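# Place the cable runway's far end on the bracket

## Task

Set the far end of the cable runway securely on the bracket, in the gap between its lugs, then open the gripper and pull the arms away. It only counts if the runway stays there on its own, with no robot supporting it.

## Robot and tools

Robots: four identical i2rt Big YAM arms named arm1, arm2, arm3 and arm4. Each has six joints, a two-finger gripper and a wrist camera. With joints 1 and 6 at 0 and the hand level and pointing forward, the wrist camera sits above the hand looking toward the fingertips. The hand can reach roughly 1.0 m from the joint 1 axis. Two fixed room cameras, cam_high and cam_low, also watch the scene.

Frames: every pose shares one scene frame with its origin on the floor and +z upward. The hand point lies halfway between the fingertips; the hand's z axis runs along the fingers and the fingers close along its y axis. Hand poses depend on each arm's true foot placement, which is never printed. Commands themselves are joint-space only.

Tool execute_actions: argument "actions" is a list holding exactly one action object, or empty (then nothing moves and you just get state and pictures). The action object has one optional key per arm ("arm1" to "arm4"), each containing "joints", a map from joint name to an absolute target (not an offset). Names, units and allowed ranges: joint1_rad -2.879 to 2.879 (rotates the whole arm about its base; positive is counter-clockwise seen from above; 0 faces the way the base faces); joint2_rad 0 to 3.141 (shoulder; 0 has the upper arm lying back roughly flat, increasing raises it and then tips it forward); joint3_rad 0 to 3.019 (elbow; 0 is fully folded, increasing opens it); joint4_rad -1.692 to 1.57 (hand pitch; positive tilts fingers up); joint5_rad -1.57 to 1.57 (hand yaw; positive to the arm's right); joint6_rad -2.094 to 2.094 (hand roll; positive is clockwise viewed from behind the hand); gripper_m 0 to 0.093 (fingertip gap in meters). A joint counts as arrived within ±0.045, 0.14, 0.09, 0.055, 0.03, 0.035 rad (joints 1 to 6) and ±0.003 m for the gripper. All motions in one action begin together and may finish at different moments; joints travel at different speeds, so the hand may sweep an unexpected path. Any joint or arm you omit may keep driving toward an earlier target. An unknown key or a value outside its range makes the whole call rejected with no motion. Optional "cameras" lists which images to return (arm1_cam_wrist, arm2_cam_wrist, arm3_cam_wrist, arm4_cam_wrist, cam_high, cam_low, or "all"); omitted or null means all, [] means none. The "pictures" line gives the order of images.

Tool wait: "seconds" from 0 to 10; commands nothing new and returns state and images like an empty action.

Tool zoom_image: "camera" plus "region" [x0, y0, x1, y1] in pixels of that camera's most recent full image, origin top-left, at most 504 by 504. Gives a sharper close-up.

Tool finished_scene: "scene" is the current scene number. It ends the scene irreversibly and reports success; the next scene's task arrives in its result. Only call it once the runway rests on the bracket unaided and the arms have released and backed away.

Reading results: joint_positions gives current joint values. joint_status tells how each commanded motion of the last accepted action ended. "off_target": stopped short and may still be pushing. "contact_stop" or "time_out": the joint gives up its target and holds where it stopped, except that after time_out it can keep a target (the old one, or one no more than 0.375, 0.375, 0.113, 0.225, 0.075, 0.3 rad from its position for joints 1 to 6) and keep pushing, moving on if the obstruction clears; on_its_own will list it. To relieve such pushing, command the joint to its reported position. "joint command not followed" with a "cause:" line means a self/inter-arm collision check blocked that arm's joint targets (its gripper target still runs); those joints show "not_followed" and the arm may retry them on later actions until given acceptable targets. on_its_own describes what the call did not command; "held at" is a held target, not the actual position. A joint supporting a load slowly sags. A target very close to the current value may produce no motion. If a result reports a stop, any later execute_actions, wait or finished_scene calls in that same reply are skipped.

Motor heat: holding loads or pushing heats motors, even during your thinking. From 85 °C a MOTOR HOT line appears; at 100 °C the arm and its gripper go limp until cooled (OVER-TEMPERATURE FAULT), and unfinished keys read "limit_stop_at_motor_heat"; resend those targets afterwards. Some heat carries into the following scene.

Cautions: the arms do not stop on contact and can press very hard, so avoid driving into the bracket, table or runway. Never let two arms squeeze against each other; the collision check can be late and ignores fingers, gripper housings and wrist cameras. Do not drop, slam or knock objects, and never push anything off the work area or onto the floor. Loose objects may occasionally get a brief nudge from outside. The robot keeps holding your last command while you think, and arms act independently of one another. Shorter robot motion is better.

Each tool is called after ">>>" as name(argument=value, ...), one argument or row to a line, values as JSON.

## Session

>>> execute_actions(
  actions=[],
)

Scene clock: 0.00 s.
Motor temperatures (°C, as the motors report them): arm1=[33 31 39 33 32 33] | arm2=[31 31 40 35 34 33] | arm3=[32 35 41 32 31 33] | arm4=[34 45 44 33 34 34]
arm1.joint_positions: joint1_rad=-0.193 joint2_rad=+0.471 joint3_rad=+1.407 joint4_rad=-1.341 joint5_rad=-0.024 joint6_rad=-0.197 gripper_m=+0.094
arm1.joint_status: not commanded
arm1.hand: x=-0.9378 y=-0.3219 z=+1.3742 quat_wxyz=(-0.474, +0.542, -0.636, -0.277) (m; scene frame)
arm2.joint_positions: joint1_rad=-0.378 joint2_rad=+0.481 joint3_rad=+1.399 joint4_rad=-1.287 joint5_rad=-0.159 joint6_rad=+0.019 gripper_m=+0.094
arm2.joint_status: not commanded
arm2.hand: x=-0.3499 y=+0.3578 z=+1.3487 quat_wxyz=(-0.365, -0.672, -0.468, +0.442) (m; scene frame)
arm3.joint_positions: joint1_rad=+0.402 joint2_rad=+0.552 joint3_rad=+1.400 joint4_rad=-1.380 joint5_rad=+0.284 joint6_rad=-0.323 gripper_m=+0.095
arm3.joint_status: not commanded
arm3.hand: x=+0.5615 y=-0.3490 z=+1.3466 quat_wxyz=(-0.393, +0.788, -0.351, -0.319) (m; scene frame)
arm4.joint_positions: joint1_rad=-0.321 joint2_rad=+0.523 joint3_rad=+1.437 joint4_rad=-1.150 joint5_rad=+0.121 joint6_rad=-0.188 gripper_m=+0.095
arm4.joint_status: not commanded
arm4.hand: x=+1.1552 y=+0.3075 z=+1.4310 quat_wxyz=(-0.298, -0.591, -0.519, +0.541) (m; scene frame)
pictures: arm1_cam_wrist, arm2_cam_wrist, arm3_cam_wrist, arm4_cam_wrist, cam_high, cam_low
Images, in order (width x height): arm1_cam_wrist 504x504, arm2_cam_wrist 504x504, arm3_cam_wrist 504x504, arm4_cam_wrist 504x504, cam_high 896x504, cam_low 896x504.

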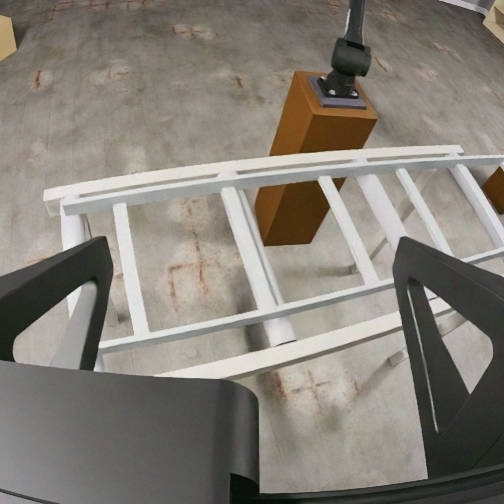

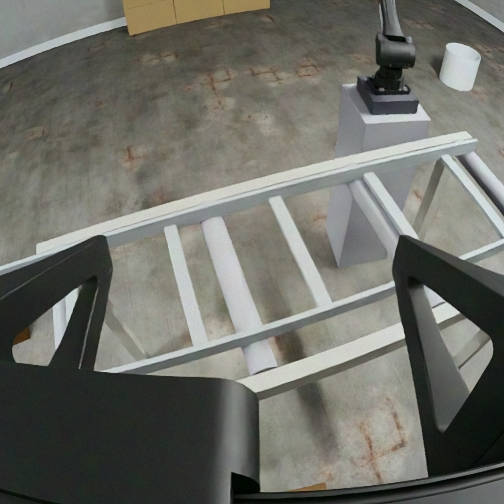

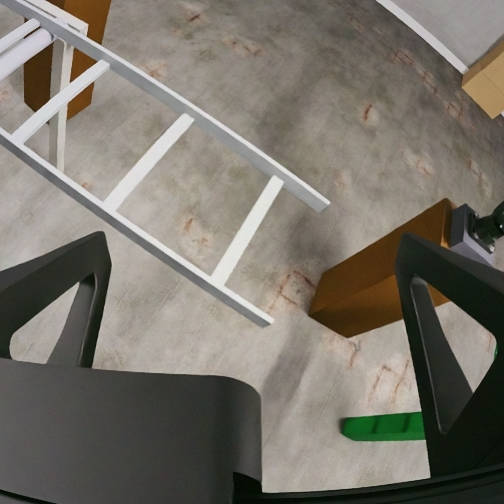

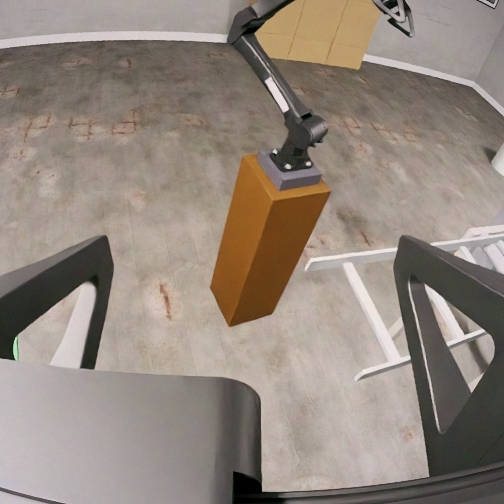

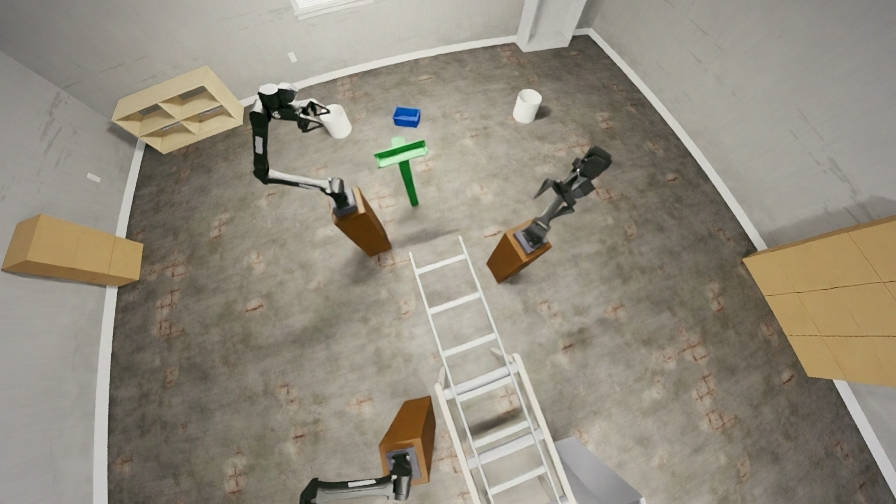

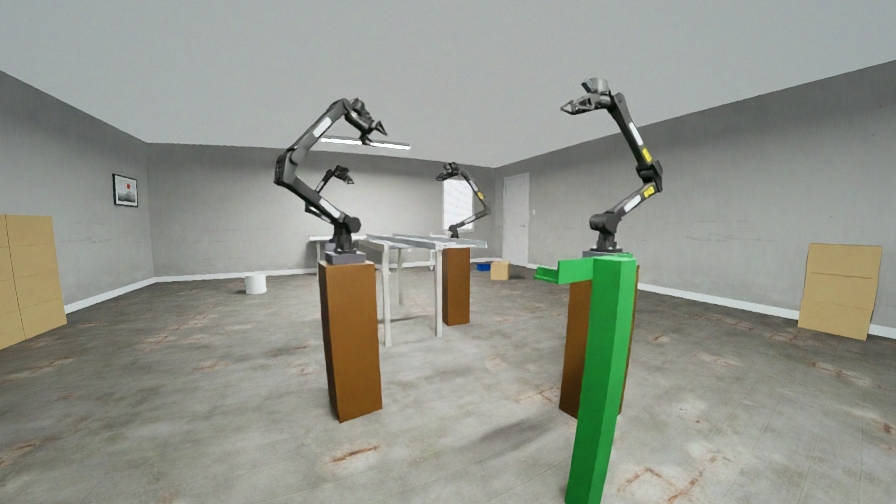

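>>> execute_actions(
  actions=[
    {"arm3": {"joints": {"joint1_rad": 0.284, "joint2_rad": 1.57, "joint3_rad": 1.21, "joint4_rad": -1.20, "joint5_rad": 0.0, "joint6_rad": 2.02}}, "arm4": {"joints": {"joint1_rad": -0.825, "joint2_rad": 2.06, "joint3_rad": 2.01, "joint4_rad": -1.46, "joint5_rad": 0.0, "joint6_rad": -0.735}}},
  ],
  cameras=["arm3_cam_wrist", "arm4_cam_wrist", "cam_low", "cam_high"],
)

Scene clock: 24.57 s.
Motor temperatures (°C, as the motors report them): arm1=[33 31 44 33 32 33] | arm2=[31 31 43 35 34 33] | arm3=[32 36 45 32 31 33] | arm4=[34 45 49 33 34 34]
arm1.joint_positions: joint1_rad=-0.193 joint2_rad=+0.471 joint3_rad=+1.407 joint4_rad=-1.341 joint5_rad=-0.024 joint6_rad=-0.197 gripper_m=+0.094
arm1.joint_status: not commanded
arm1.hand: x=-0.9378 y=-0.3219 z=+1.3742 quat_wxyz=(-0.474, +0.542, -0.636, -0.277) (m; scene frame)
arm2.joint_positions: joint1_rad=-0.378 joint2_rad=+0.481 joint3_rad=+1.399 joint4_rad=-1.287 joint5_rad=-0.159 joint6_rad=+0.019 gripper_m=+0.094
arm2.joint_status: not commanded
arm2.hand: x=-0.3499 y=+0.3578 z=+1.3487 quat_wxyz=(-0.365, -0.672, -0.468, +0.442) (m; scene frame)
arm3.joint_positions: joint1_rad=+0.291 joint2_rad=+1.575 joint3_rad=+1.208 joint4_rad=-1.210 joint5_rad=+0.002 joint6_rad=+2.010 gripper_m=+0.095
arm3.joint_status: all done
arm3.hand: x=+0.4200 y=-0.1410 z=+0.9217 quat_wxyz=(+0.004, +0.015, -1.000, +0.004) (m; scene frame)
arm4.joint_positions: joint1_rad=-0.823 joint2_rad=+2.088 joint3_rad=+1.976 joint4_rad=-1.444 joint5_rad=+0.001 joint6_rad=-0.721 gripper_m=+0.095
arm4.joint_status: all done
arm4.hand: x=+0.7883 y=+0.0115 z=+0.9436 quat_wxyz=(+0.001, -0.708, -0.706, +0.006) (m; scene frame)
pictures: arm3_cam_wrist, arm4_cam_wrist, cam_high, cam_low
Images, in order (width x height): arm3_cam_wrist 504x504, arm4_cam_wrist 504x504, cam_high 896x504, cam_low 896x504.

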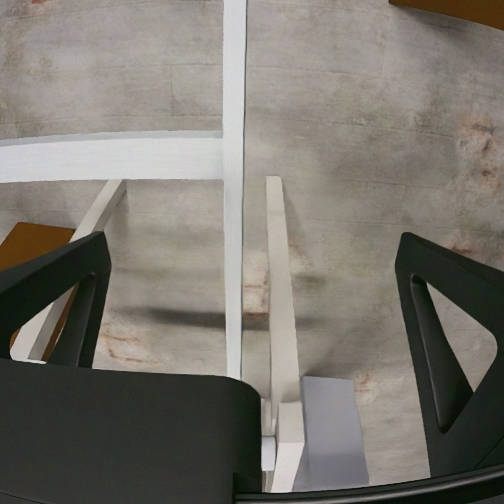

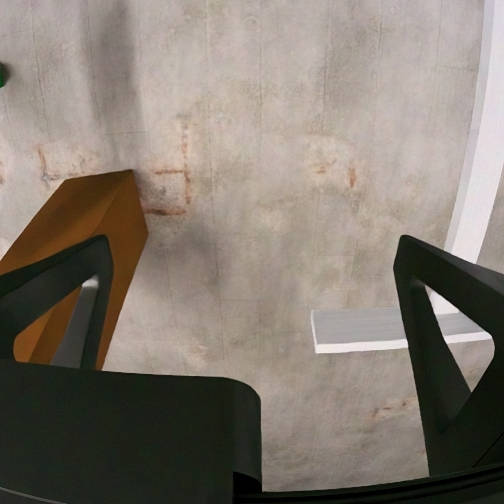

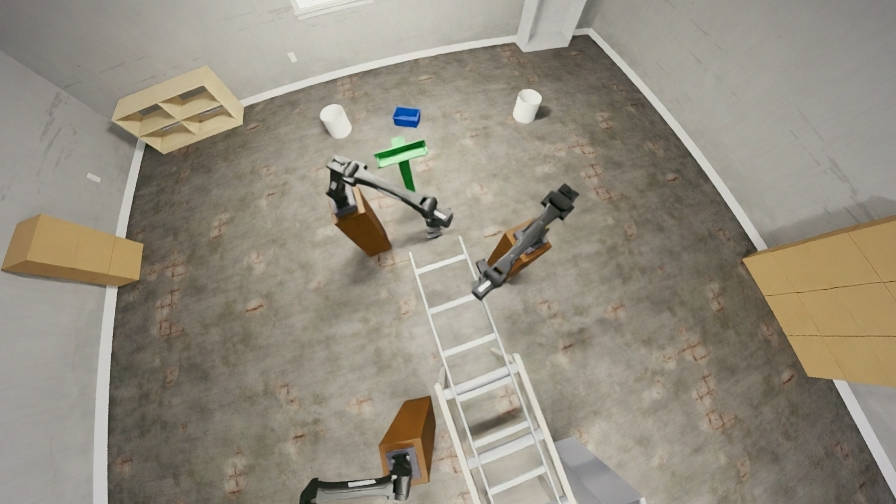

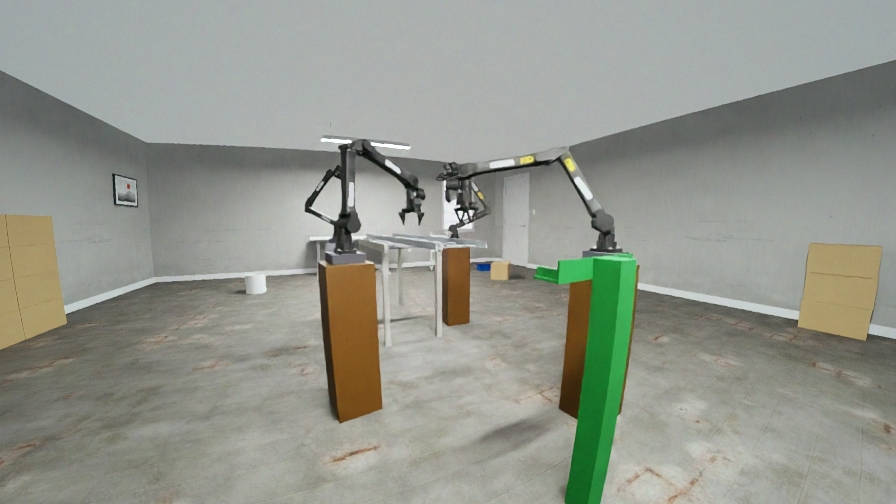

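>>> execute_actions(
  actions=[
    {"arm3": {"joints": {"joint1_rad": 0.398, "joint6_rad": 2.09}}},
  ],
  cameras=[],
)

>>> execute_actions(
  actions=[
    {"arm3": {"joints": {"joint2_rad": 1.795, "joint3_rad": 1.185, "joint4_rad": -0.935}}},
  ],
  cameras=["arm3_cam_wrist", "cam_low"],
)

Scene clock: 46.77 s.
Motor temperatures (°C, as the motors report them): arm1=[33 31 45 33 32 33] | arm2=[31 31 44 35 34 33] | arm3=[32 37 46 32 31 33] | arm4=[34 52 53 33 34 34]
arm1.joint_positions: joint1_rad=-0.193 joint2_rad=+0.471 joint3_rad=+1.407 joint4_rad=-1.341 joint5_rad=-0.024 joint6_rad=-0.197 gripper_m=+0.094
arm1.joint_status: not commanded
arm1.hand: x=-0.9378 y=-0.3219 z=+1.3742 quat_wxyz=(-0.474, +0.542, -0.636, -0.277) (m; scene frame)
arm2.joint_positions: joint1_rad=-0.378 joint2_rad=+0.481 joint3_rad=+1.399 joint4_rad=-1.287 joint5_rad=-0.159 joint6_rad=+0.019 gripper_m=+0.094
arm2.joint_status: not commanded
arm2.hand: x=-0.3499 y=+0.3578 z=+1.3487 quat_wxyz=(-0.365, -0.672, -0.468, +0.442) (m; scene frame)
arm3.joint_positions: joint1_rad=+0.407 joint2_rad=+1.575 joint3_rad=+1.208 joint4_rad=-1.210 joint5_rad=+0.000 joint6_rad=+2.079 gripper_m=+0.095
arm3.joint_status: all done
joint sent to its limit — the command would take arm3.joint6_rad past its upper limit, so that joint was sent only as far as its limit.
arm3.hand: x=+0.3751 y=-0.1671 z=+0.9224 quat_wxyz=(+0.005, +0.039, -0.999, +0.005) (m; scene frame)
arm4.joint_positions: joint1_rad=-0.823 joint2_rad=+2.088 joint3_rad=+1.976 joint4_rad=-1.444 joint5_rad=+0.001 joint6_rad=-0.721 gripper_m=+0.095
arm4.joint_status: not commanded
arm4.hand: x=+0.7883 y=+0.0115 z=+0.9436 quat_wxyz=(+0.001, -0.708, -0.706, +0.006) (m; scene frame)
pictures: none
No camera images: the call's "cameras" was empty. Leave "cameras" out to get every camera's image.

Scene clock: 47.97 s.
Motor temperatures (°C, as the motors report them): arm1=[33 31 45 33 32 33] | arm2=[31 31 44 35 34 33] | arm3=[32 37 46 32 31 33] | arm4=[34 52 53 33 34 34]
arm1.joint_positions: joint1_rad=-0.193 joint2_rad=+0.471 joint3_rad=+1.407 joint4_rad=-1.341 joint5_rad=-0.024 joint6_rad=-0.197 gripper_m=+0.094
arm1.joint_status: not commanded
arm1.hand: x=-0.9378 y=-0.3219 z=+1.3742 quat_wxyz=(-0.474, +0.542, -0.636, -0.277) (m; scene frame)
arm2.joint_positions: joint1_rad=-0.378 joint2_rad=+0.481 joint3_rad=+1.399 joint4_rad=-1.287 joint5_rad=-0.159 joint6_rad=+0.019 gripper_m=+0.094
arm2.joint_status: not commanded
arm2.hand: x=-0.3499 y=+0.3578 z=+1.3487 quat_wxyz=(-0.365, -0.672, -0.468, +0.442) (m; scene frame)
arm3.joint_positions: joint1_rad=+0.407 joint2_rad=+1.802 joint3_rad=+1.180 joint4_rad=-0.949 joint5_rad=+0.000 joint6_rad=+2.080 gripper_m=+0.095
arm3.joint_status: all done
arm3.hand: x=+0.3524 y=-0.1356 z=+0.8115 quat_wxyz=(+0.007, +0.038, -0.999, +0.002) (m; scene frame)
arm4.joint_positions: joint1_rad=-0.823 joint2_rad=+2.088 joint3_rad=+1.976 joint4_rad=-1.444 joint5_rad=+0.001 joint6_rad=-0.721 gripper_m=+0.095
arm4.joint_status: not commanded
arm4.hand: x=+0.7883 y=+0.0115 z=+0.9436 quat_wxyz=(+0.001, -0.708, -0.706, +0.006) (m; scene frame)
pictures: arm3_cam_wrist, cam_low
Images, in order (width x height): arm3_cam_wrist 504x504, cam_low 896x504.

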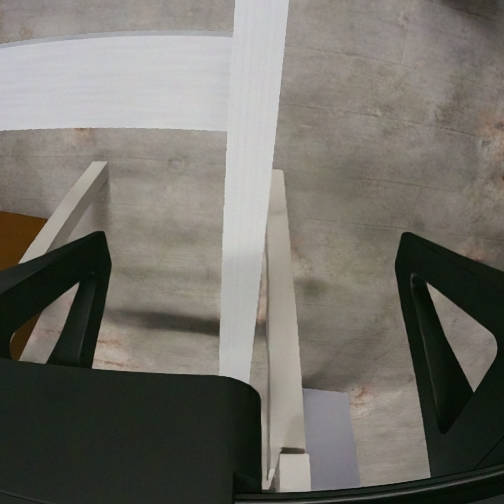

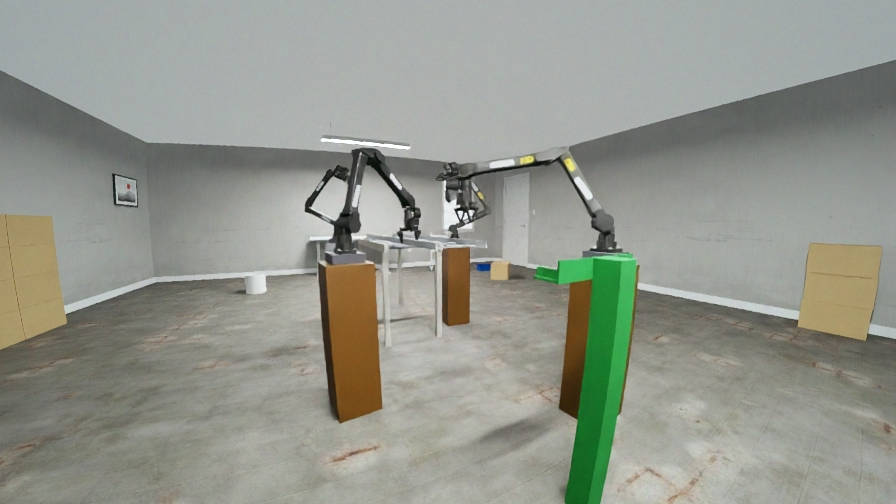

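>>> execute_actions(
  actions=[
    {"arm3": {"joints": {"gripper_m": 0.0}}},
  ],
  cameras=[],
)

>>> execute_actions(
  actions=[
    {"arm3": {"joints": {"joint1_rad": 0.139, "joint2_rad": 1.65, "joint3_rad": 1.005, "joint4_rad": -0.90, "joint6_rad": 1.89, "gripper_m": 0.0}}},
  ],
  cameras=["arm4_cam_wrist", "cam_high", "arm3_cam_wrist"],
)

Scene clock: 60.67 s.
Motor temperatures (°C, as the motors report them): arm1=[33 31 45 33 32 33] | arm2=[31 31 45 35 34 33] | arm3=[32 38 46 32 31 33] | arm4=[34 54 54 33 34 34]
arm1.joint_positions: joint1_rad=-0.193 joint2_rad=+0.471 joint3_rad=+1.407 joint4_rad=-1.341 joint5_rad=-0.024 joint6_rad=-0.197 gripper_m=+0.094
arm1.joint_status: not commanded
arm1.hand: x=-0.9378 y=-0.3219 z=+1.3742 quat_wxyz=(-0.474, +0.542, -0.636, -0.277) (m; scene frame)
arm2.joint_positions: joint1_rad=-0.378 joint2_rad=+0.481 joint3_rad=+1.399 joint4_rad=-1.287 joint5_rad=-0.159 joint6_rad=+0.019 gripper_m=+0.094
arm2.joint_status: not commanded
arm2.hand: x=-0.3499 y=+0.3578 z=+1.3487 quat_wxyz=(-0.365, -0.672, -0.468, +0.442) (m; scene frame)
arm3.joint_positions: joint1_rad=+0.402 joint2_rad=+1.802 joint3_rad=+1.180 joint4_rad=-0.938 joint5_rad=-0.003 joint6_rad=+2.089 gripper_m=+0.010
arm3.joint_status: gripper_m off_target (ended at +0.010, target +0.000)
arm3.hand: x=+0.3522 y=-0.1323 z=+0.8116 quat_wxyz=(+0.011, +0.032, -0.999, -0.002) (m; scene frame)
arm4.joint_positions: joint1_rad=-0.823 joint2_rad=+2.088 joint3_rad=+1.976 joint4_rad=-1.444 joint5_rad=+0.001 joint6_rad=-0.721 gripper_m=+0.095
arm4.joint_status: not commanded
arm4.hand: x=+0.7883 y=+0.0115 z=+0.9436 quat_wxyz=(+0.001, -0.708, -0.706, +0.006) (m; scene frame)
pictures: none
No camera images: the call's "cameras" was empty. Leave "cameras" out to get every camera's image.

Scene clock: 62.40 s.
Motor temperatures (°C, as the motors report them): arm1=[33 31 45 33 32 33] | arm2=[31 31 45 35 34 33] | arm3=[32 39 46 32 31 33] | arm4=[34 55 54 33 34 34]
arm1.joint_positions: joint1_rad=-0.193 joint2_rad=+0.471 joint3_rad=+1.407 joint4_rad=-1.341 joint5_rad=-0.024 joint6_rad=-0.197 gripper_m=+0.094
arm1.joint_status: not commanded
arm1.hand: x=-0.9378 y=-0.3219 z=+1.3742 quat_wxyz=(-0.474, +0.542, -0.636, -0.277) (m; scene frame)
arm2.joint_positions: joint1_rad=-0.378 joint2_rad=+0.481 joint3_rad=+1.399 joint4_rad=-1.287 joint5_rad=-0.159 joint6_rad=+0.019 gripper_m=+0.094
arm2.joint_status: not commanded
arm2.hand: x=-0.3499 y=+0.3578 z=+1.3487 quat_wxyz=(-0.365, -0.672, -0.468, +0.442) (m; scene frame)
arm3.joint_positions: joint1_rad=+0.144 joint2_rad=+1.664 joint3_rad=+0.990 joint4_rad=-0.894 joint5_rad=+0.001 joint6_rad=+1.895 gripper_m=+0.009
arm3.joint_status: gripper_m off_target (ended at +0.009, target +0.000); the others done
arm3.hand: x=+0.4860 y=-0.1378 z=+0.8115 quat_wxyz=(+0.007, +0.000, -1.000, +0.001) (m; scene frame)
arm4.joint_positions: joint1_rad=-0.823 joint2_rad=+2.088 joint3_rad=+1.976 joint4_rad=-1.444 joint5_rad=+0.001 joint6_rad=-0.721 gripper_m=+0.095
arm4.joint_status: not commanded
arm4.hand: x=+0.7883 y=+0.0115 z=+0.9436 quat_wxyz=(+0.001, -0.708, -0.706, +0.006) (m; scene frame)
pictures: arm3_cam_wrist, arm4_cam_wrist, cam_high
Images, in order (width x height): arm3_cam_wrist 504x504, arm4_cam_wrist 504x504, cam_high 896x504.

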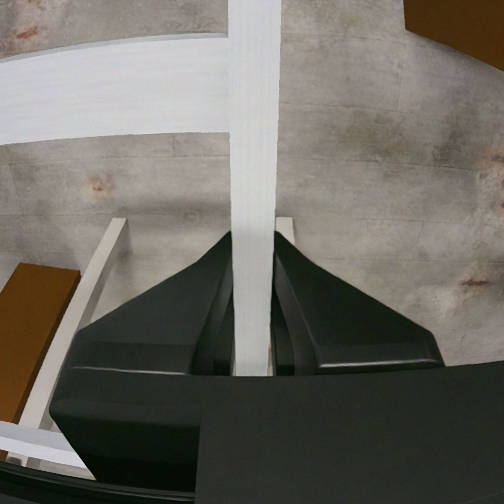

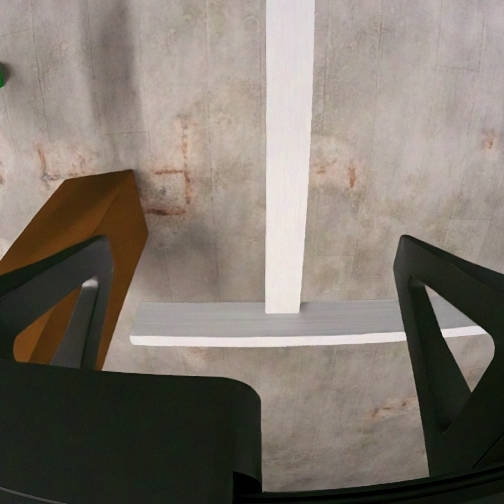

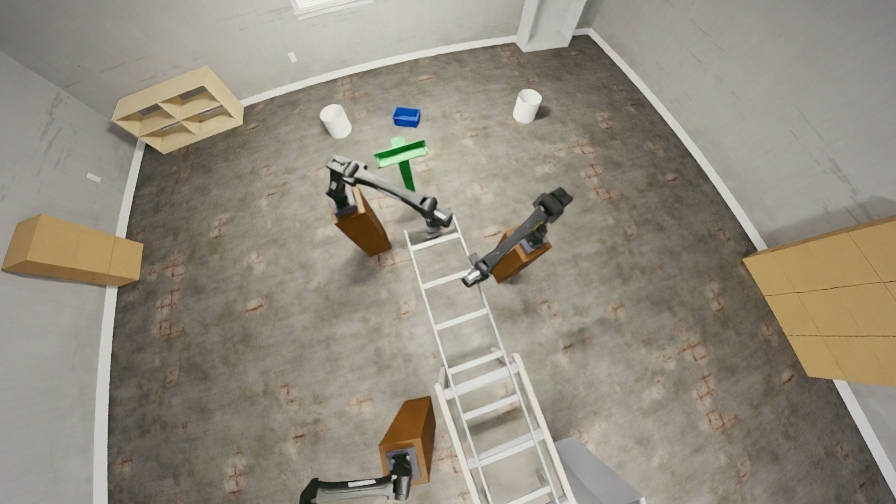

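>>> execute_actions(
  actions=[
    {"arm4": {"joints": {"joint1_rad": -0.842, "joint2_rad": 2.24, "joint3_rad": 1.865, "joint4_rad": -1.165, "joint6_rad": -0.75}}},
  ],
  cameras=["arm4_cam_wrist", "cam_low"],
)

Scene clock: 74.23 s.
Motor temperatures (°C, as the motors report them): arm1=[33 31 46 33 32 33] | arm2=[31 31 45 35 34 33] | arm3=[32 39 46 32 31 33] | arm4=[34 56 55 33 34 34]
arm1.joint_positions: joint1_rad=-0.193 joint2_rad=+0.471 joint3_rad=+1.407 joint4_rad=-1.341 joint5_rad=-0.024 joint6_rad=-0.197 gripper_m=+0.094
arm1.joint_status: not commanded
arm1.hand: x=-0.9378 y=-0.3219 z=+1.3742 quat_wxyz=(-0.474, +0.542, -0.636, -0.277) (m; scene frame)
arm2.joint_positions: joint1_rad=-0.378 joint2_rad=+0.481 joint3_rad=+1.399 joint4_rad=-1.287 joint5_rad=-0.159 joint6_rad=+0.019 gripper_m=+0.094
arm2.joint_status: not commanded
arm2.hand: x=-0.3499 y=+0.3578 z=+1.3487 quat_wxyz=(-0.365, -0.672, -0.468, +0.442) (m; scene frame)
arm3.joint_positions: joint1_rad=+0.144 joint2_rad=+1.664 joint3_rad=+0.990 joint4_rad=-0.894 joint5_rad=+0.001 joint6_rad=+1.895 gripper_m=+0.009
arm3.joint_status: not commanded
arm3.hand: x=+0.4860 y=-0.1378 z=+0.8115 quat_wxyz=(+0.007, +0.000, -1.000, +0.001) (m; scene frame)
arm4.joint_positions: joint1_rad=-0.838 joint2_rad=+2.273 joint3_rad=+1.841 joint4_rad=-1.183 joint5_rad=+0.001 joint6_rad=-0.736 gripper_m=+0.095
arm4.joint_status: all done
arm4.hand: x=+0.7787 y=+0.0167 z=+0.7765 quat_wxyz=(+0.003, -0.708, -0.706, -0.023) (m; scene frame)
pictures: arm4_cam_wrist, cam_low
Images, in order (width x height): arm4_cam_wrist 504x504, cam_low 896x504.

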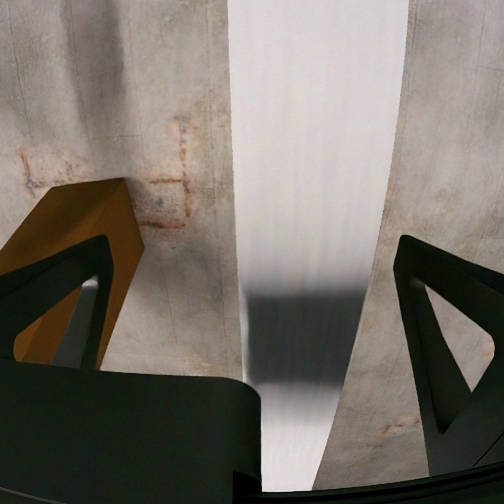

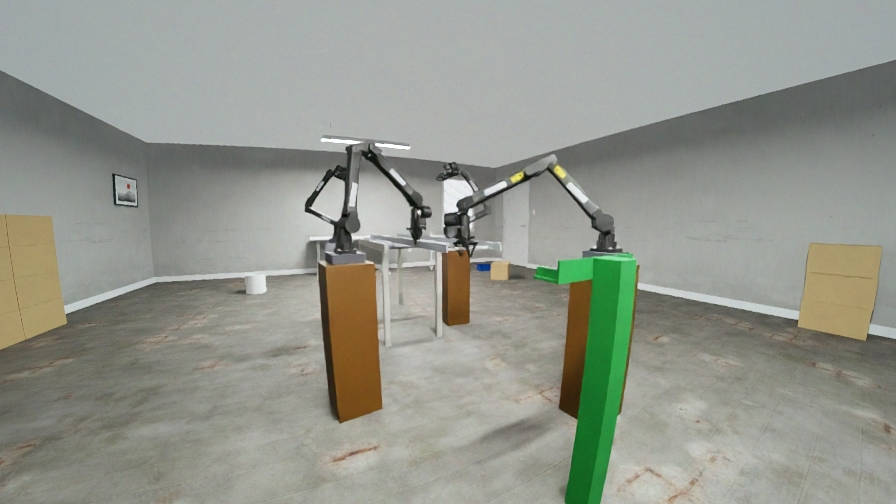

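>>> execute_actions(
  actions=[
    {"arm4": {"joints": {"joint3_rad": 1.92, "joint4_rad": -1.19}}},
  ],
  cameras=["arm4_cam_wrist"],
)

>>> execute_actions(
  actions=[
    {"arm4": {"joints": {"gripper_m": 0.0}}},
  ],
  cameras=["arm4_cam_wrist"],
)

Scene clock: 81.03 s.
Motor temperatures (°C, as the motors report them): arm1=[33 31 46 33 32 33] | arm2=[31 31 45 35 34 33] | arm3=[32 39 46 32 31 33] | arm4=[34 57 54 33 34 34]
arm1.joint_positions: joint1_rad=-0.193 joint2_rad=+0.471 joint3_rad=+1.407 joint4_rad=-1.341 joint5_rad=-0.024 joint6_rad=-0.197 gripper_m=+0.094
arm1.joint_status: not commanded
arm1.hand: x=-0.9378 y=-0.3219 z=+1.3742 quat_wxyz=(-0.474, +0.542, -0.636, -0.277) (m; scene frame)
arm2.joint_positions: joint1_rad=-0.378 joint2_rad=+0.481 joint3_rad=+1.399 joint4_rad=-1.287 joint5_rad=-0.159 joint6_rad=+0.019 gripper_m=+0.094
arm2.joint_status: not commanded
arm2.hand: x=-0.3499 y=+0.3578 z=+1.3487 quat_wxyz=(-0.365, -0.672, -0.468, +0.442) (m; scene frame)
arm3.joint_positions: joint1_rad=+0.144 joint2_rad=+1.664 joint3_rad=+0.990 joint4_rad=-0.894 joint5_rad=+0.001 joint6_rad=+1.895 gripper_m=+0.009
arm3.joint_status: not commanded
arm3.hand: x=+0.4860 y=-0.1378 z=+0.8115 quat_wxyz=(+0.007, +0.000, -1.000, +0.001) (m; scene frame)
arm4.joint_positions: joint1_rad=-0.838 joint2_rad=+2.273 joint3_rad=+1.864 joint4_rad=-1.183 joint5_rad=+0.001 joint6_rad=-0.736 gripper_m=+0.095
arm4.joint_status: all done
arm4.hand: x=+0.7727 y=+0.0101 z=+0.7840 quat_wxyz=(+0.002, -0.708, -0.706, -0.012) (m; scene frame)
pictures: arm4_cam_wrist
Images, in order (width x height): arm4_cam_wrist 504x504.

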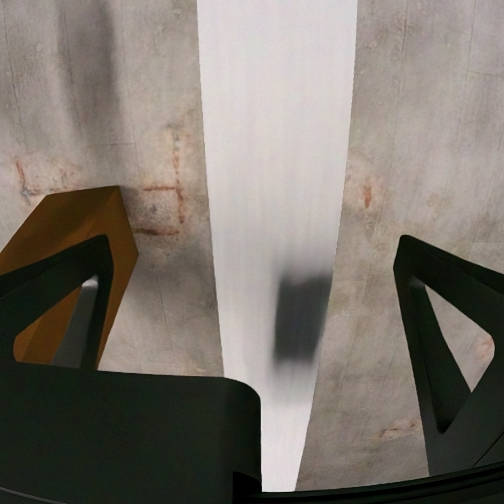

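Scene clock: 81.77 s.
Motor temperatures (°C, as the motors report them): arm1=[33 31 46 33 32 33] | arm2=[31 31 45 35 34 33] | arm3=[32 39 46 32 31 33] | arm4=[34 57 54 33 34 34]
arm1.joint_positions: joint1_rad=-0.193 joint2_rad=+0.471 joint3_rad=+1.407 joint4_rad=-1.341 joint5_rad=-0.024 joint6_rad=-0.197 gripper_m=+0.094
arm1.joint_status: not commanded
arm1.hand: x=-0.9378 y=-0.3219 z=+1.3742 quat_wxyz=(-0.474, +0.542, -0.636, -0.277) (m; scene frame)
arm2.joint_positions: joint1_rad=-0.378 joint2_rad=+0.481 joint3_rad=+1.399 joint4_rad=-1.287 joint5_rad=-0.159 joint6_rad=+0.019 gripper_m=+0.094
arm2.joint_status: not commanded
arm2.hand: x=-0.3499 y=+0.3578 z=+1.3487 quat_wxyz=(-0.365, -0.672, -0.468, +0.442) (m; scene frame)
arm3.joint_positions: joint1_rad=+0.141 joint2_rad=+1.664 joint3_rad=+0.990 joint4_rad=-0.896 joint5_rad=+0.002 joint6_rad=+1.893 gripper_m=+0.009
arm3.joint_status: not commanded
arm3.hand: x=+0.4874 y=-0.1377 z=+0.8118 quat_wxyz=(+0.006, -0.001, -1.000, +0.001) (m; scene frame)
arm4.joint_positions: joint1_rad=-0.841 joint2_rad=+2.273 joint3_rad=+1.868 joint4_rad=-1.178 joint5_rad=+0.004 joint6_rad=-0.751 gripper_m=+0.024
arm4.joint_status: gripper_m off_target (ended at +0.024, target +0.000)
arm4.hand: x=+0.7689 y=+0.0098 z=+0.7852 quat_wxyz=(+0.004, -0.704, -0.710, -0.008) (m; scene frame)
pictures: arm4_cam_wrist
Images, in order (width x height): arm4_cam_wrist 504x504.

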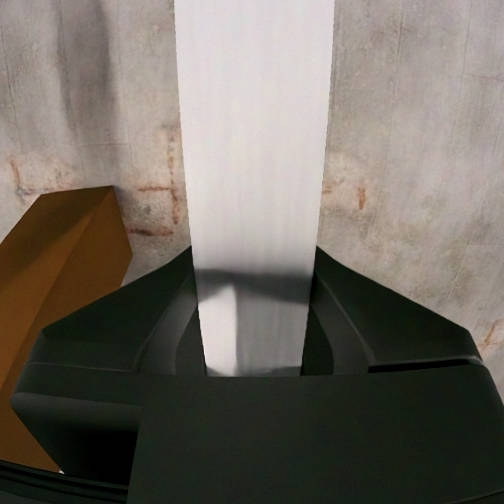

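>>> execute_actions(
  actions=[
    {"arm3": {"joints": {"joint1_rad": -0.17, "joint2_rad": 1.55, "joint3_rad": 0.935, "joint4_rad": -0.897, "joint6_rad": 1.58, "gripper_m": 0.0}}, "arm4": {"joints": {"joint1_rad": -0.688, "joint2_rad": 2.015, "joint3_rad": 1.525, "joint4_rad": -1.01, "joint6_rad": -0.598, "gripper_m": 0.0}}},
  ],
  cameras=["cam_high"],
)

Scene clock: 95.97 s.
Motor temperatures (°C, as the motors report them): arm1=[33 31 46 33 32 33] | arm2=[31 31 45 35 34 33] | arm3=[32 39 46 32 31 33] | arm4=[34 59 55 33 34 34]
arm1.joint_positions: joint1_rad=-0.193 joint2_rad=+0.471 joint3_rad=+1.407 joint4_rad=-1.341 joint5_rad=-0.024 joint6_rad=-0.197 gripper_m=+0.094
arm1.joint_status: not commanded
arm1.hand: x=-0.9378 y=-0.3219 z=+1.3742 quat_wxyz=(-0.474, +0.542, -0.636, -0.277) (m; scene frame)
arm2.joint_positions: joint1_rad=-0.378 joint2_rad=+0.481 joint3_rad=+1.399 joint4_rad=-1.287 joint5_rad=-0.159 joint6_rad=+0.019 gripper_m=+0.094
arm2.joint_status: not commanded
arm2.hand: x=-0.3499 y=+0.3578 z=+1.3487 quat_wxyz=(-0.365, -0.672, -0.468, +0.442) (m; scene frame)
arm3.joint_positions: joint1_rad=-0.175 joint2_rad=+1.599 joint3_rad=+0.916 joint4_rad=-0.878 joint5_rad=+0.009 joint6_rad=+1.579 gripper_m=+0.009
arm3.joint_status: gripper_m off_target (ended at +0.009, target +0.000); the others done
arm3.hand: x=+0.6203 y=-0.1408 z=+0.8131 quat_wxyz=(+0.002, -0.002, -1.000, -0.002) (m; scene frame)
arm4.joint_positions: joint1_rad=-0.670 joint2_rad=+2.073 joint3_rad=+1.502 joint4_rad=-1.005 joint5_rad=+0.000 joint6_rad=-0.577 gripper_m=+0.024
arm4.joint_status: gripper_m off_target (ended at +0.024, target +0.000); the others done
arm4.hand: x=+0.9043 y=+0.0089 z=+0.7834 quat_wxyz=(+0.002, -0.705, -0.709, -0.004) (m; scene frame)
pictures: cam_high
Images, in order (width x height): cam_high 896x504.

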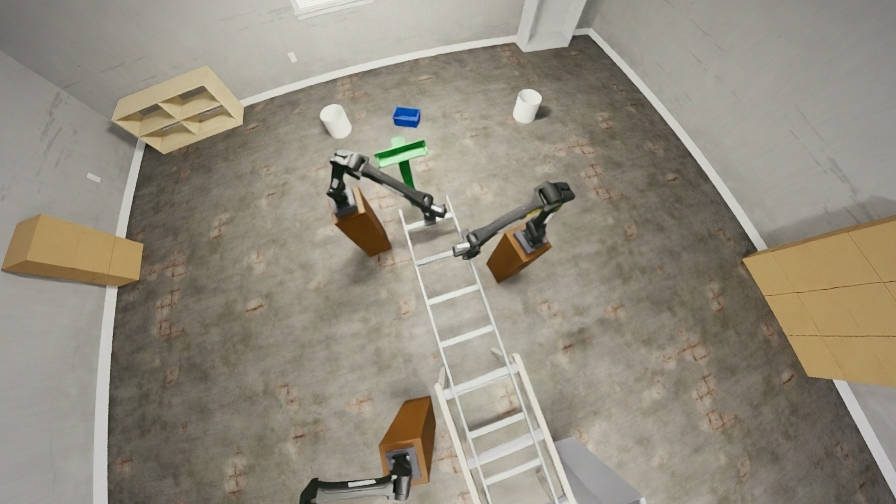

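>>> execute_actions(
  actions=[
    {"arm3": {"joints": {"joint1_rad": -0.505, "joint2_rad": 1.585, "joint3_rad": 0.995, "joint4_rad": -0.91, "joint6_rad": 1.25, "gripper_m": 0.0}}, "arm4": {"joints": {"joint1_rad": -0.463, "joint2_rad": 1.83, "joint3_rad": 1.28, "joint4_rad": -0.91, "joint6_rad": -0.37, "gripper_m": 0.0}}},
  ],
  cameras=["cam_high", "cam_low"],
)

Scene clock: 109.90 s.
Motor temperatures (°C, as the motors report them): arm1=[33 31 46 33 32 33] | arm2=[31 31 45 35 34 33] | arm3=[32 40 47 32 31 33] | arm4=[34 59 53 33 34 34]
arm1.joint_positions: joint1_rad=-0.193 joint2_rad=+0.471 joint3_rad=+1.407 joint4_rad=-1.341 joint5_rad=-0.024 joint6_rad=-0.197 gripper_m=+0.094
arm1.joint_status: not commanded
arm1.hand: x=-0.9378 y=-0.3219 z=+1.3742 quat_wxyz=(-0.474, +0.542, -0.636, -0.277) (m; scene frame)
arm2.joint_positions: joint1_rad=-0.378 joint2_rad=+0.481 joint3_rad=+1.399 joint4_rad=-1.287 joint5_rad=-0.159 joint6_rad=+0.019 gripper_m=+0.094
arm2.joint_status: not commanded
arm2.hand: x=-0.3499 y=+0.3578 z=+1.3487 quat_wxyz=(-0.365, -0.672, -0.468, +0.442) (m; scene frame)
arm3.joint_positions: joint1_rad=-0.493 joint2_rad=+1.632 joint3_rad=+0.964 joint4_rad=-0.885 joint5_rad=+0.003 joint6_rad=+1.258 gripper_m=+0.009
arm3.joint_status: gripper_m off_target (ended at +0.009, target +0.000); the others done
arm3.hand: x=+0.7497 y=-0.1434 z=+0.8129 quat_wxyz=(+0.002, +0.000, -1.000, -0.006) (m; scene frame)
arm4.joint_positions: joint1_rad=-0.460 joint2_rad=+1.936 joint3_rad=+1.268 joint4_rad=-0.882 joint5_rad=+0.001 joint6_rad=-0.368 gripper_m=+0.024
arm4.joint_status: gripper_m off_target (ended at +0.024, target +0.000); the others done
arm4.hand: x=+1.0341 y=+0.0083 z=+0.7838 quat_wxyz=(-0.003, -0.704, -0.710, +0.008) (m; scene frame)
pictures: cam_high, cam_low
Images, in order (width x height): cam_high 896x504, cam_low 896x504.

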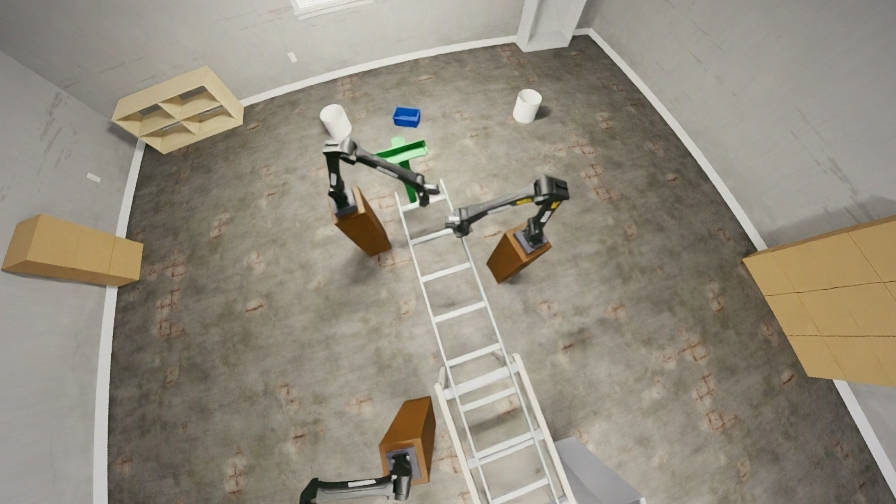

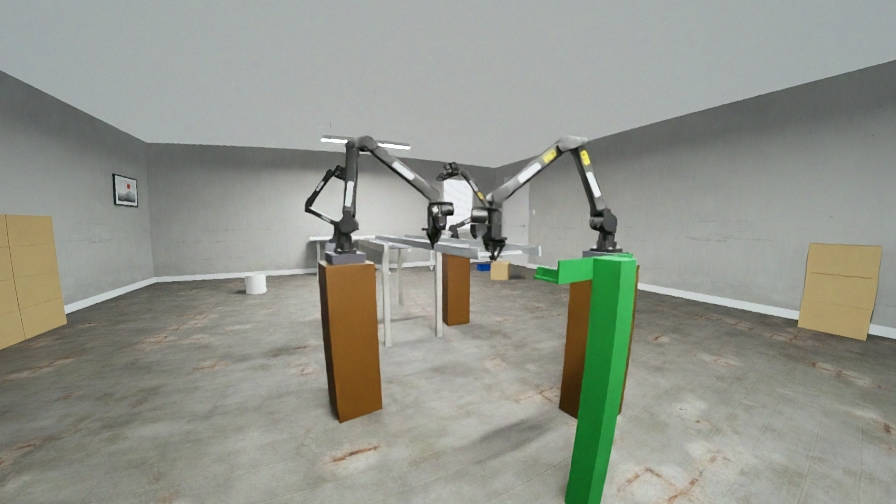

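>>> execute_actions(
  actions=[
    {"arm3": {"joints": {"joint1_rad": -0.76, "joint2_rad": 1.705, "joint3_rad": 1.20, "joint4_rad": -0.975, "joint6_rad": 0.99, "gripper_m": 0.0}}, "arm4": {"joints": {"joint1_rad": -0.204, "joint2_rad": 1.70, "joint3_rad": 1.15, "joint4_rad": -0.874, "joint6_rad": -0.11, "gripper_m": 0.0}}},
  ],
  cameras=["cam_high", "cam_low"],
)

>>> zoom_image(
  camera="cam_high",
  region=[330, 100, 500, 240],
)

>>> zoom_image(
  camera="cam_low",
  region=[470, 200, 670, 320],
)

Scene clock: 127.53 s.
Motor temperatures (°C, as the motors report them): arm1=[33 31 46 33 32 33] | arm2=[31 31 45 35 34 33] | arm3=[32 40 48 32 31 33] | arm4=[34 61 51 33 34 34]
arm1.joint_positions: joint1_rad=-0.193 joint2_rad=+0.471 joint3_rad=+1.407 joint4_rad=-1.341 joint5_rad=-0.024 joint6_rad=-0.197 gripper_m=+0.094
arm1.joint_status: not commanded
arm1.hand: x=-0.9378 y=-0.3219 z=+1.3742 quat_wxyz=(-0.474, +0.542, -0.636, -0.277) (m; scene frame)
arm2.joint_positions: joint1_rad=-0.378 joint2_rad=+0.481 joint3_rad=+1.399 joint4_rad=-1.287 joint5_rad=-0.159 joint6_rad=+0.019 gripper_m=+0.094
arm2.joint_status: not commanded
arm2.hand: x=-0.3499 y=+0.3578 z=+1.3487 quat_wxyz=(-0.365, -0.672, -0.468, +0.442) (m; scene frame)
arm3.joint_positions: joint1_rad=-0.746 joint2_rad=+1.769 joint3_rad=+1.182 joint4_rad=-0.954 joint5_rad=+0.005 joint6_rad=+0.995 gripper_m=+0.009
arm3.joint_status: gripper_m off_target (ended at +0.009, target +0.000); the others done
arm3.hand: x=+0.8836 y=-0.1286 z=+0.8205 quat_wxyz=(-0.003, +0.005, -1.000, -0.009) (m; scene frame)
arm4.joint_positions: joint1_rad=-0.212 joint2_rad=+1.817 joint3_rad=+1.108 joint4_rad=-0.836 joint5_rad=+0.000 joint6_rad=-0.131 gripper_m=+0.024
arm4.joint_status: gripper_m off_target (ended at +0.024, target +0.000); the others done
arm4.hand: x=+1.1661 y=+0.0268 z=+0.7931 quat_wxyz=(-0.007, -0.701, -0.714, +0.008) (m; scene frame)
pictures: cam_high, cam_low
Images, in order (width x height): cam_high 896x504, cam_low 896x504.

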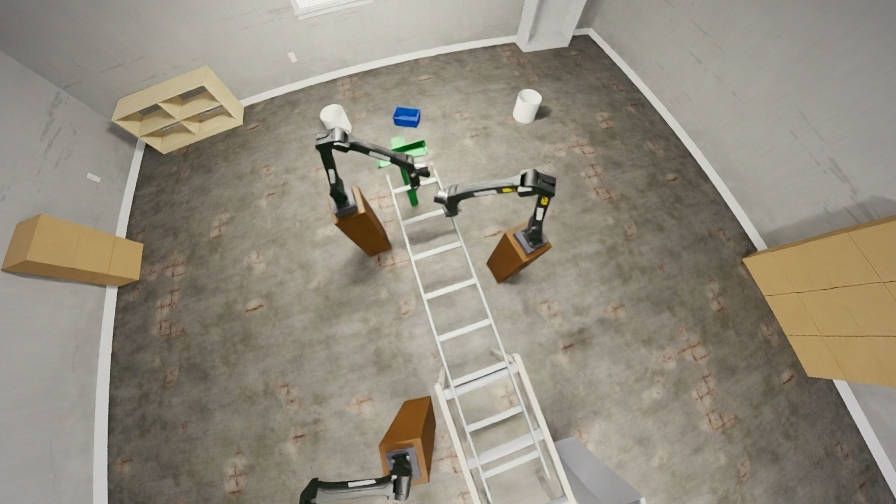

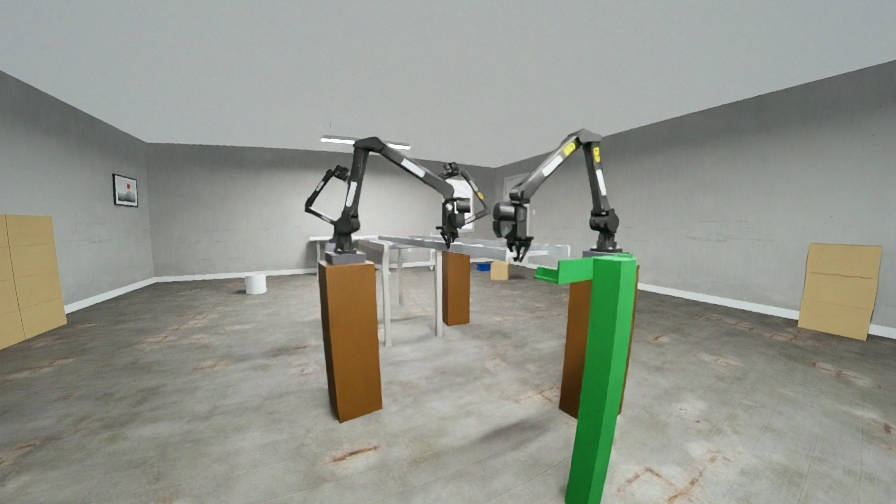

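Region (330, 100, 500, 240) of cam_high's 896x504 image, scaled by 2.965, with more detail than that image has; it fills the top 415 rows of this view, and the rest is white.

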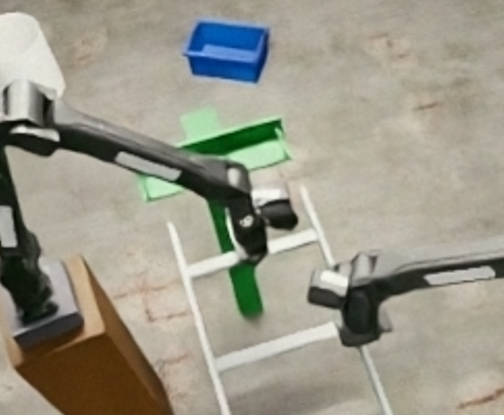

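Region (470, 200, 670, 320) of cam_low's 896x504 image, scaled by 2.520, with more detail than that image has; it fills the top 302 rows of this view, and the rest is white.

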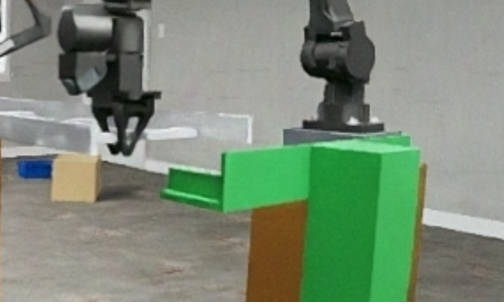

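>>> execute_actions(
  actions=[
    {"arm3": {"joints": {"joint1_rad": -0.914, "joint2_rad": 1.92, "joint3_rad": 1.545, "joint4_rad": -1.10, "joint6_rad": 0.827, "gripper_m": 0.0}}, "arm4": {"joints": {"joint1_rad": 0.081, "joint2_rad": 1.65, "joint3_rad": 1.10, "joint4_rad": -0.856, "joint6_rad": 0.17, "gripper_m": 0.0}}},
  ],
  cameras=["cam_high", "cam_low", "arm4_cam_wrist"],
)

>>> zoom_image(
  camera="cam_high",
  region=[330, 100, 500, 240],
)

>>> zoom_image(
  camera="cam_low",
  region=[470, 200, 670, 320],
)

Scene clock: 153.53 s.
Motor temperatures (°C, as the motors report them): arm1=[33 31 47 33 32 33] | arm2=[31 31 46 35 34 33] | arm3=[32 43 49 32 31 33] | arm4=[34 62 53 33 34 34]
arm1.joint_positions: joint1_rad=-0.193 joint2_rad=+0.471 joint3_rad=+1.407 joint4_rad=-1.341 joint5_rad=-0.024 joint6_rad=-0.197 gripper_m=+0.094
arm1.joint_status: not commanded
arm1.hand: x=-0.9378 y=-0.3219 z=+1.3742 quat_wxyz=(-0.474, +0.542, -0.636, -0.277) (m; scene frame)
arm2.joint_positions: joint1_rad=-0.378 joint2_rad=+0.481 joint3_rad=+1.399 joint4_rad=-1.287 joint5_rad=-0.159 joint6_rad=+0.019 gripper_m=+0.094
arm2.joint_status: not commanded
arm2.hand: x=-0.3499 y=+0.3578 z=+1.3487 quat_wxyz=(-0.365, -0.672, -0.468, +0.442) (m; scene frame)
arm3.joint_positions: joint1_rad=-0.914 joint2_rad=+1.988 joint3_rad=+1.518 joint4_rad=-1.076 joint5_rad=+0.009 joint6_rad=+0.817 gripper_m=+0.009
arm3.joint_status: gripper_m off_target (ended at +0.009, target +0.000); the others done
arm3.hand: x=+1.0131 y=-0.1077 z=+0.8177 quat_wxyz=(-0.005, +0.010, -1.000, -0.004) (m; scene frame)
arm4.joint_positions: joint1_rad=+0.067 joint2_rad=+1.788 joint3_rad=+1.048 joint4_rad=-0.826 joint5_rad=+0.012 joint6_rad=+0.137 gripper_m=+0.024
arm4.joint_status: gripper_m off_target (ended at +0.024, target +0.000); the others done
arm4.hand: x=+1.2926 y=+0.0531 z=+0.7885 quat_wxyz=(+0.003, -0.696, -0.718, +0.004) (m; scene frame)
pictures: arm4_cam_wrist, cam_high, cam_low
Images, in order (width x height): arm4_cam_wrist 504x504, cam_high 896x504, cam_low 896x504.

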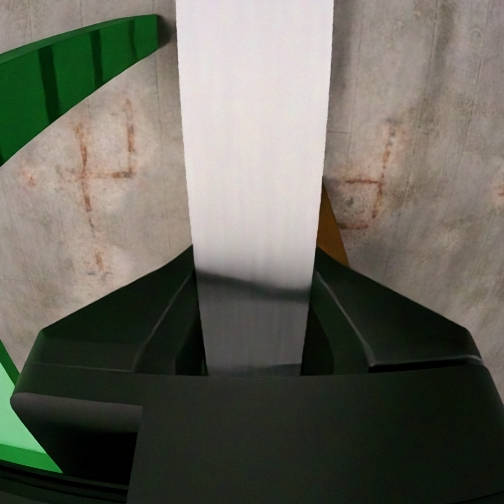

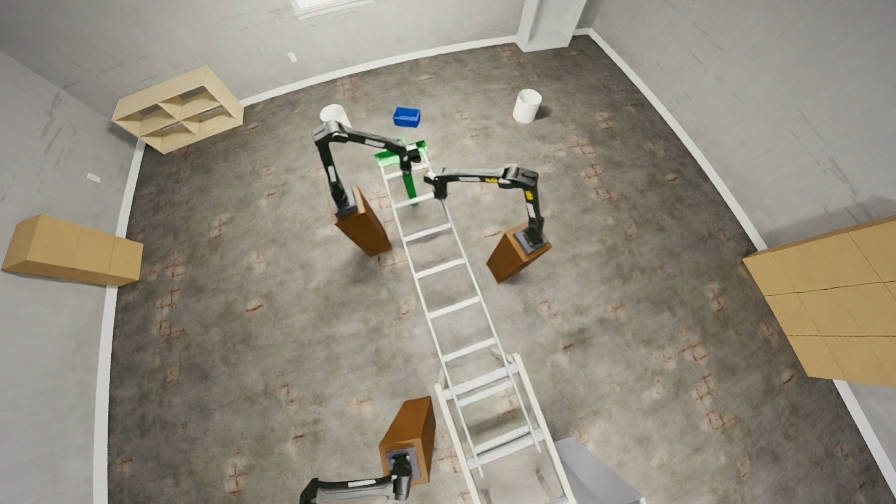

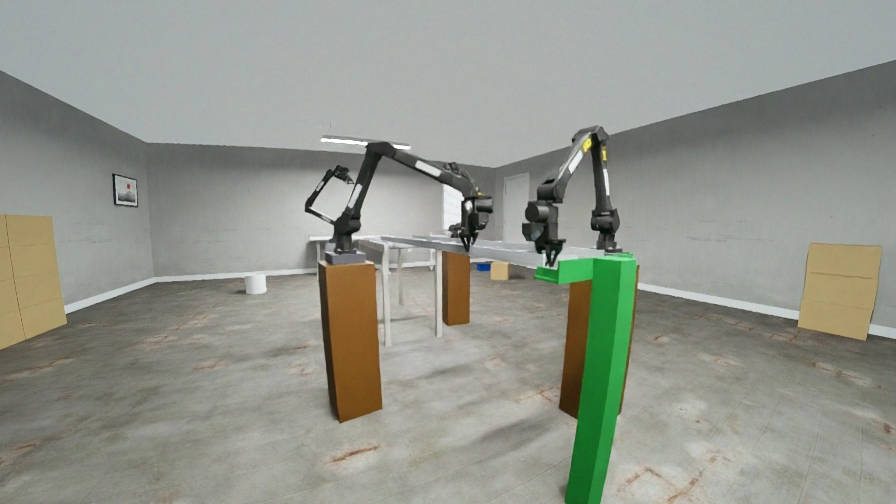

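Region (330, 100, 500, 240) of cam_high's 896x504 image, scaled by 2.965, with more detail than that image has; it fills the top 415 rows of this view, and the rest is white.

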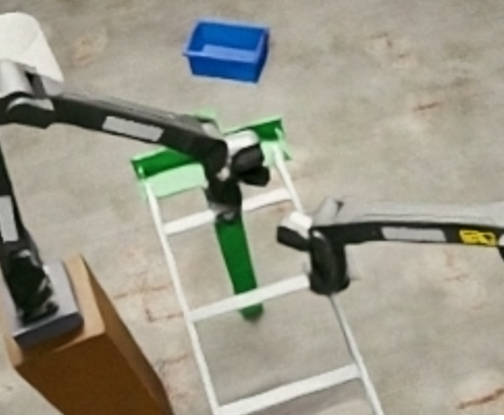

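Region (470, 200, 670, 320) of cam_low's 896x504 image, scaled by 2.520, with more detail than that image has; it fills the top 302 rows of this view, and the rest is white.

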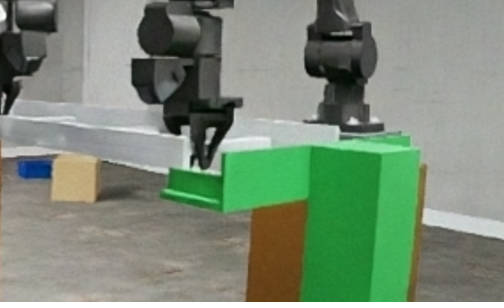

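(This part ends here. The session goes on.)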